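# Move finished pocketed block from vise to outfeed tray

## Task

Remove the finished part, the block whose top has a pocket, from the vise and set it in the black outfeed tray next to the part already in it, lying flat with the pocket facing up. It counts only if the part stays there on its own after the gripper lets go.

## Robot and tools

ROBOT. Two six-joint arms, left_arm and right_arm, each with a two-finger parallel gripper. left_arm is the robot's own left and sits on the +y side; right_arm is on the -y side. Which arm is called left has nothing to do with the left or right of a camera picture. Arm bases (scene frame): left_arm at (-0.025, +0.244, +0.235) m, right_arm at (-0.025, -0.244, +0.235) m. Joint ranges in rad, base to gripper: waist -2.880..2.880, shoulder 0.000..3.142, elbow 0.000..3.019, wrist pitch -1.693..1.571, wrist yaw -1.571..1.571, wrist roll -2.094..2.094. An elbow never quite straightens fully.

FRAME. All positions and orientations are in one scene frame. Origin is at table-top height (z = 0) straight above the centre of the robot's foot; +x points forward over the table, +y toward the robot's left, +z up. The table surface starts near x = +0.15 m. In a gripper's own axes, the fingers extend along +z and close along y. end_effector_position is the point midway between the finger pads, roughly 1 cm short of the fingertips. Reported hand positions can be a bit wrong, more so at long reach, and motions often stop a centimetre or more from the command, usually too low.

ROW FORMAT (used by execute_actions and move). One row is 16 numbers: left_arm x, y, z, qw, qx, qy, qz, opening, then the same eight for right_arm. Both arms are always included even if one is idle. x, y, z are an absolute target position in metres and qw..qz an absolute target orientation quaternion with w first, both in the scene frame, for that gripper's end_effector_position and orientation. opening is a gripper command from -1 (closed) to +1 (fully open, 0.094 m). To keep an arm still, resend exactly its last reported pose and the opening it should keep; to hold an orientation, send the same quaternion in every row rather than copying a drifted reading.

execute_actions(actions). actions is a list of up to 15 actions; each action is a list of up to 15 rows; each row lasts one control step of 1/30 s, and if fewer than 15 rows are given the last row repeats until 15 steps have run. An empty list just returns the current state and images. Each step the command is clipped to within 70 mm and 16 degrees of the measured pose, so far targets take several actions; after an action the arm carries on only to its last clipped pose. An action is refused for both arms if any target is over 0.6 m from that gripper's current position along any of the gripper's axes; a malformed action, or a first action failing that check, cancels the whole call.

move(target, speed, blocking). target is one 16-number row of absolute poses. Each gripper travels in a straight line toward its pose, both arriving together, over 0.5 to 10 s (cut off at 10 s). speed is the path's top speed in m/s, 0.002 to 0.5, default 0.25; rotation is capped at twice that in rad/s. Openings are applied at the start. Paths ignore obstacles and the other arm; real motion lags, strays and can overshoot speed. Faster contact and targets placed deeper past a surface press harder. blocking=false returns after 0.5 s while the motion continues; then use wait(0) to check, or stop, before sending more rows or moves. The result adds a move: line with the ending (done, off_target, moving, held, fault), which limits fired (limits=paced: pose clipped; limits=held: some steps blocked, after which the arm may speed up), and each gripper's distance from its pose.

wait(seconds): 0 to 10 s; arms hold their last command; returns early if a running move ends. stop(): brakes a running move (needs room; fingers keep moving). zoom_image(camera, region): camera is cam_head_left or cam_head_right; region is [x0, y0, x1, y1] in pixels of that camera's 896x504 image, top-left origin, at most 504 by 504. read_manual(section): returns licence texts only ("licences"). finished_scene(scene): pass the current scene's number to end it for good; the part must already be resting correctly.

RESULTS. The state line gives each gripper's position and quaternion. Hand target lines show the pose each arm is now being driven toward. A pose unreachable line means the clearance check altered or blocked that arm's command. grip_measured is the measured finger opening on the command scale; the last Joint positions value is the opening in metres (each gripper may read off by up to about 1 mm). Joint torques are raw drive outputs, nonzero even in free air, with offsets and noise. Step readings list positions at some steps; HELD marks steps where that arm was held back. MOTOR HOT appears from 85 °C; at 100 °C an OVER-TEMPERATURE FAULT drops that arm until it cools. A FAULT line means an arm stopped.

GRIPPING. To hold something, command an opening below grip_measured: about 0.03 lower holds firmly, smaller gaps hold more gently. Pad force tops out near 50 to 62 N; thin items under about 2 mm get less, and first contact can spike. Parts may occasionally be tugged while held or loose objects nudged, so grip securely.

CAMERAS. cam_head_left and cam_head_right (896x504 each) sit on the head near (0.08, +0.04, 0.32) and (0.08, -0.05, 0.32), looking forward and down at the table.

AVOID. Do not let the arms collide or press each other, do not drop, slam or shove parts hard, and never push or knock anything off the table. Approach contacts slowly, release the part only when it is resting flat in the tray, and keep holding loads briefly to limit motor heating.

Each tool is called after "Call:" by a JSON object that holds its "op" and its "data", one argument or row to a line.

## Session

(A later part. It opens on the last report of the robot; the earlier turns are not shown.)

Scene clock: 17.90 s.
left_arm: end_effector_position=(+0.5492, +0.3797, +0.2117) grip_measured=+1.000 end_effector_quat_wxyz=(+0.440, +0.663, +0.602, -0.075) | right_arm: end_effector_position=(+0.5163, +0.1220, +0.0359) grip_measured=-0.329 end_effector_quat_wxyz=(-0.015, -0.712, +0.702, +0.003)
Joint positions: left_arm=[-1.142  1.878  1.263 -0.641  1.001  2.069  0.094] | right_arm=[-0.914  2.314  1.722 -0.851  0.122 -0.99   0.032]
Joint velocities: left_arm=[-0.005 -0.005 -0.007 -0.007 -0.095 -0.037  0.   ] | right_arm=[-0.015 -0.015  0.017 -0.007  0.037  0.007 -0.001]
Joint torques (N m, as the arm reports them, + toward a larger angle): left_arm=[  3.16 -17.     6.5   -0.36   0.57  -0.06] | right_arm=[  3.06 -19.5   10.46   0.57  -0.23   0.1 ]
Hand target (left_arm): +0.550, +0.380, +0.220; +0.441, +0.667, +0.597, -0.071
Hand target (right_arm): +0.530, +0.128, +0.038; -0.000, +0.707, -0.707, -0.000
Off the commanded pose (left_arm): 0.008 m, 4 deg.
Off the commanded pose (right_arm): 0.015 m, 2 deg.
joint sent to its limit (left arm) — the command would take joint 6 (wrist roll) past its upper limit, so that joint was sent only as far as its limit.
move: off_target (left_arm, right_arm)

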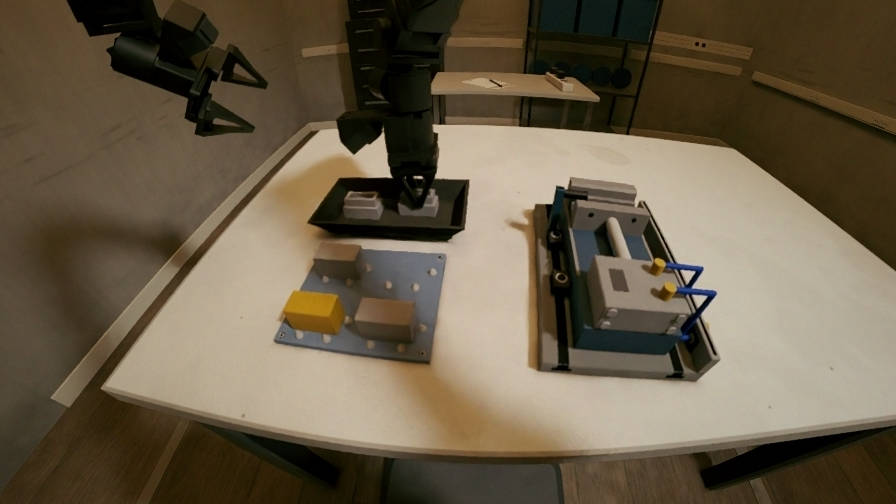

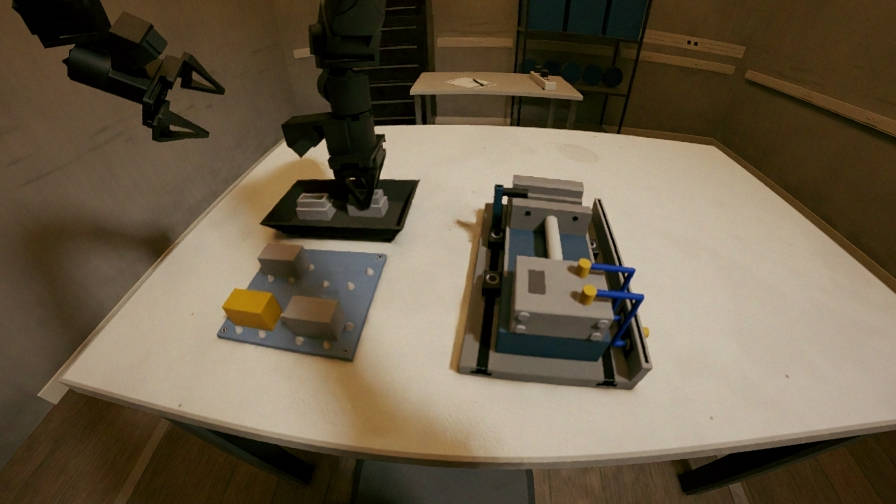

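No clear contact yet.

Call:
{"op": "move", "data": {
  "target": [0.55,0.38,0.22,0.439,0.683,0.577,-0.086,1,0.527,0.128,0.028,0,0.707,-0.707,0,-0.4],
  "speed": 0.03
}}

Call:
{"op": "zoom_image", "data": {
  "camera": "cam_head_left",
  "region": [290, 110, 540, 260]
}}

Scene clock: 19.43 s.
left_arm: end_effector_position=(+0.5492, +0.3797, +0.2117) grip_measured=+1.000 end_effector_quat_wxyz=(+0.440, +0.663, +0.602, -0.075) | right_arm: end_effector_position=(+0.5187, +0.1237, +0.0356) grip_measured=-0.329 end_effector_quat_wxyz=(-0.009, -0.711, +0.703, +0.002)
Joint positions: left_arm=[-1.142  1.878  1.263 -0.641  1.001  2.069  0.094] | right_arm=[-0.914  2.314  1.722 -0.838  0.122 -0.99   0.032]
Joint velocities: left_arm=[-0.005  0.015 -0.027 -0.012  0.007  0.022  0.   ] | right_arm=[-0.015  0.005  0.017  0.002 -0.022 -0.095 -0.001]
Joint torques (N m, as the arm reports them, + toward a larger angle): left_arm=[  3.17 -17.03   6.49  -0.36   0.57  -0.06] | right_arm=[  2.89 -18.72  10.17   0.79  -0.21   0.15]
Hand target (left_arm): +0.550, +0.380, +0.220; +0.441, +0.667, +0.597, -0.071
Hand target (right_arm): +0.527, +0.128, +0.028; -0.000, +0.707, -0.707, -0.000
Off the commanded pose (left_arm): 0.008 m, 4 deg.
Off the commanded pose (right_arm): 0.012 m, 1 deg.
joint sent to its limit (left arm) — the command would take joint 6 (wrist roll) past its upper limit, so that joint was sent only as far as its limit.
move: off_target (left_arm, right_arm)

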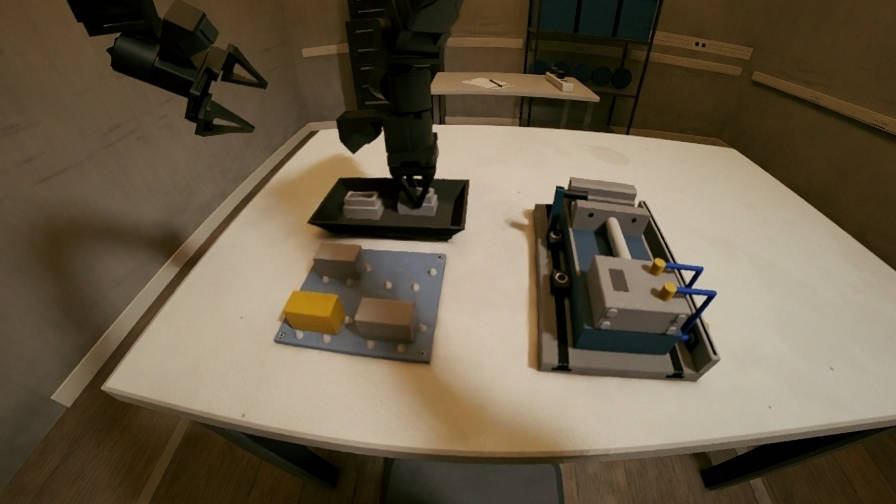

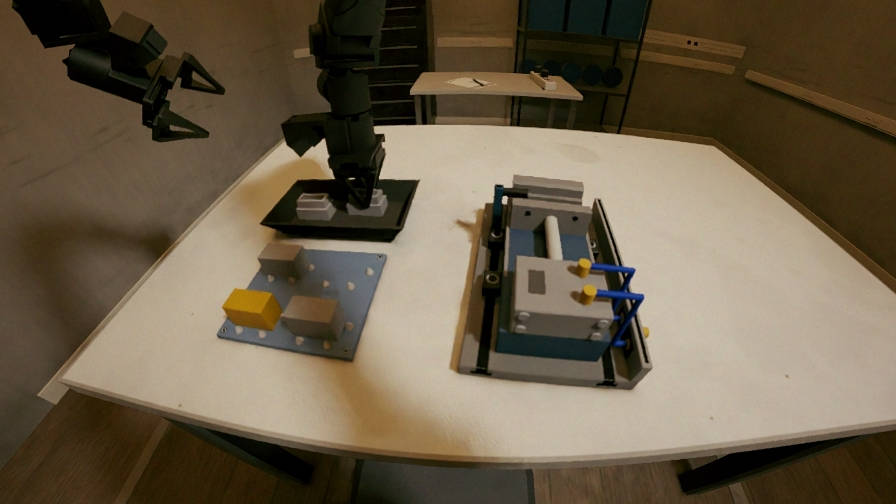

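Region (290, 110, 540, 260) of cam_head_left's 896x504 image, scaled by 2.016, with more detail than that image has; it fills the top 302 rows of this view, and the rest is white.

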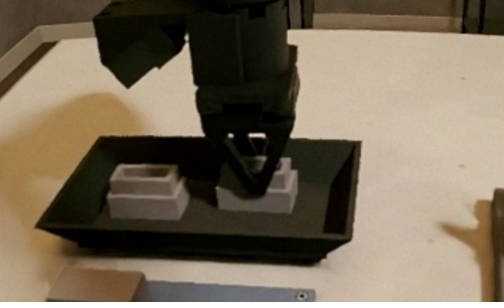

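Call:
{"op": "move", "data": {
  "target": [0.55,0.38,0.22,0.439,0.683,0.577,-0.086,1,0.527,0.128,0.036,0,0.707,-0.707,0,-0.1],
  "speed": 0.03
}}

Call:
{"op": "move", "data": {
  "target": [0.55,0.38,0.22,0.439,0.683,0.577,-0.086,1,0.527,0.128,0.11,0,0.707,-0.707,0,-0.1],
  "speed": 0.12
}}

Call:
{"op": "zoom_image", "data": {
  "camera": "cam_head_left",
  "region": [290, 110, 540, 260]
}}

Scene clock: 21.00 s.
left_arm: end_effector_position=(+0.5492, +0.3797, +0.2117) grip_measured=+1.000 end_effector_quat_wxyz=(+0.440, +0.663, +0.602, -0.075) | right_arm: end_effector_position=(+0.5187, +0.1236, +0.0356) grip_measured=-0.102 end_effector_quat_wxyz=(-0.009, -0.711, +0.703, +0.001)
Joint positions: left_arm=[-1.142  1.878  1.263 -0.641  1.001  2.069  0.094] | right_arm=[-0.914  2.314  1.722 -0.838  0.122 -0.99   0.042]
Joint velocities: left_arm=[-0.005 -0.005 -0.012 -0.007  0.081 -0.051  0.   ] | right_arm=[-0.005 -0.005  0.002 -0.032  0.007 -0.037  0.   ]
Joint torques (N m, as the arm reports them, + toward a larger angle): left_arm=[  3.17 -17.02   6.48  -0.37   0.57  -0.06] | right_arm=[  3.45 -19.5    9.99   0.27  -0.23   0.17]
Hand target (left_arm): +0.550, +0.380, +0.220; +0.441, +0.667, +0.597, -0.071
Hand target (right_arm): +0.527, +0.128, +0.036; -0.000, +0.707, -0.707, -0.000
Off the commanded pose (left_arm): 0.008 m, 4 deg.
Off the commanded pose (right_arm): 0.009 m, 1 deg.
joint sent to its limit (left arm) — the command would take joint 6 (wrist roll) past its upper limit, so that joint was sent only as far as its limit.
move: off_target (left_arm)

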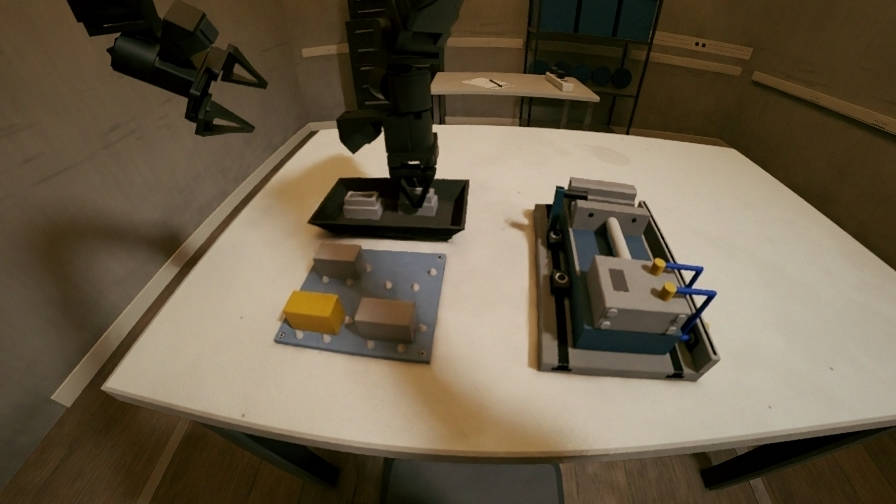

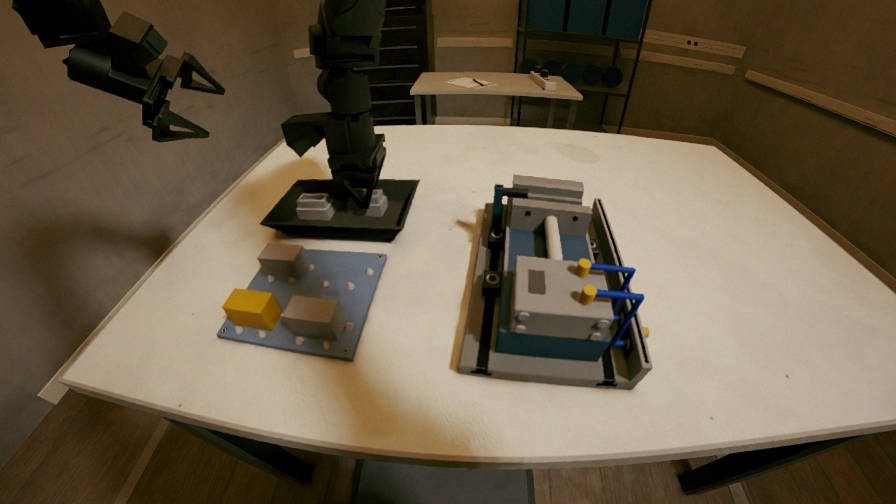

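Scene clock: 22.03 s.
left_arm: end_effector_position=(+0.5492, +0.3797, +0.2117) grip_measured=+1.000 end_effector_quat_wxyz=(+0.440, +0.663, +0.602, -0.075) | right_arm: end_effector_position=(+0.5277, +0.1216, +0.1053) grip_measured=-0.102 end_effector_quat_wxyz=(-0.002, -0.707, +0.707, +0.000)
Joint positions: left_arm=[-1.142  1.878  1.263 -0.641  1.001  2.069  0.094] | right_arm=[-0.911  2.197  1.713 -0.933  0.122 -0.978  0.042]
Joint velocities: left_arm=[-0.015 -0.005  0.002  0.002  0.037 -0.051  0.   ] | right_arm=[-0.005 -0.005 -0.022 -0.007  0.037  0.051  0.001]
Joint torques (N m, as the arm reports them, + toward a larger angle): left_arm=[  3.16 -17.02   6.5   -0.36   0.57  -0.06] | right_arm=[  3.81 -19.82  10.05  -0.22  -0.11   0.12]
Hand target (left_arm): +0.550, +0.380, +0.220; +0.441, +0.667, +0.597, -0.071
Hand target (right_arm): +0.528, +0.128, +0.109; +0.000, +0.707, -0.707, -0.000
Off the commanded pose (left_arm): 0.008 m, 4 deg.
Off the commanded pose (right_arm): 0.008 m, 0 deg.
joint sent to its limit (left arm) — the command would take joint 6 (wrist roll) past its upper limit, so that joint was sent only as far as its limit.
move: off_target (left_arm)

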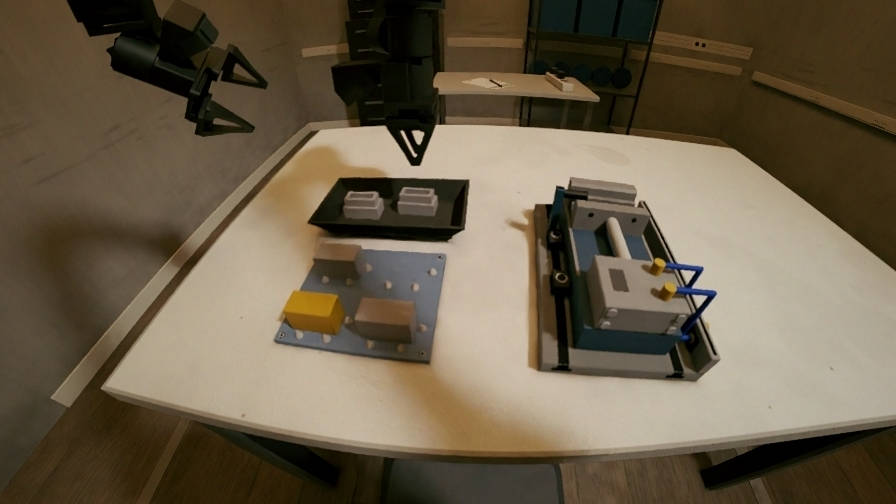

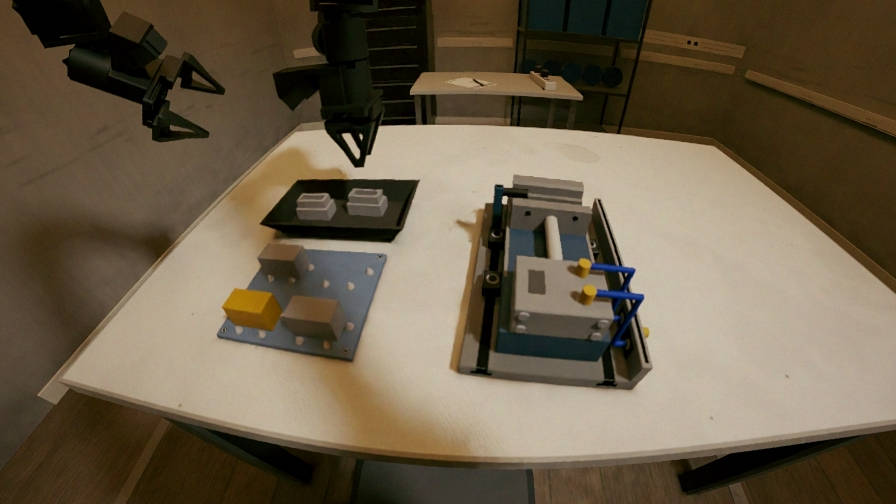

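Region (290, 110, 540, 260) of cam_head_left's 896x504 image, scaled by 2.016, with more detail than that image has; it fills the top 302 rows of this view, and the rest is white.

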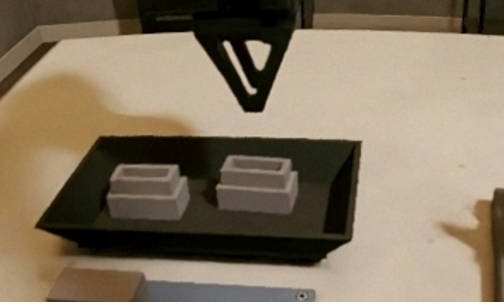

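Call:
{"op": "finished_scene", "data": {
  "scene": 1
}}

The scene is finished: the task was done.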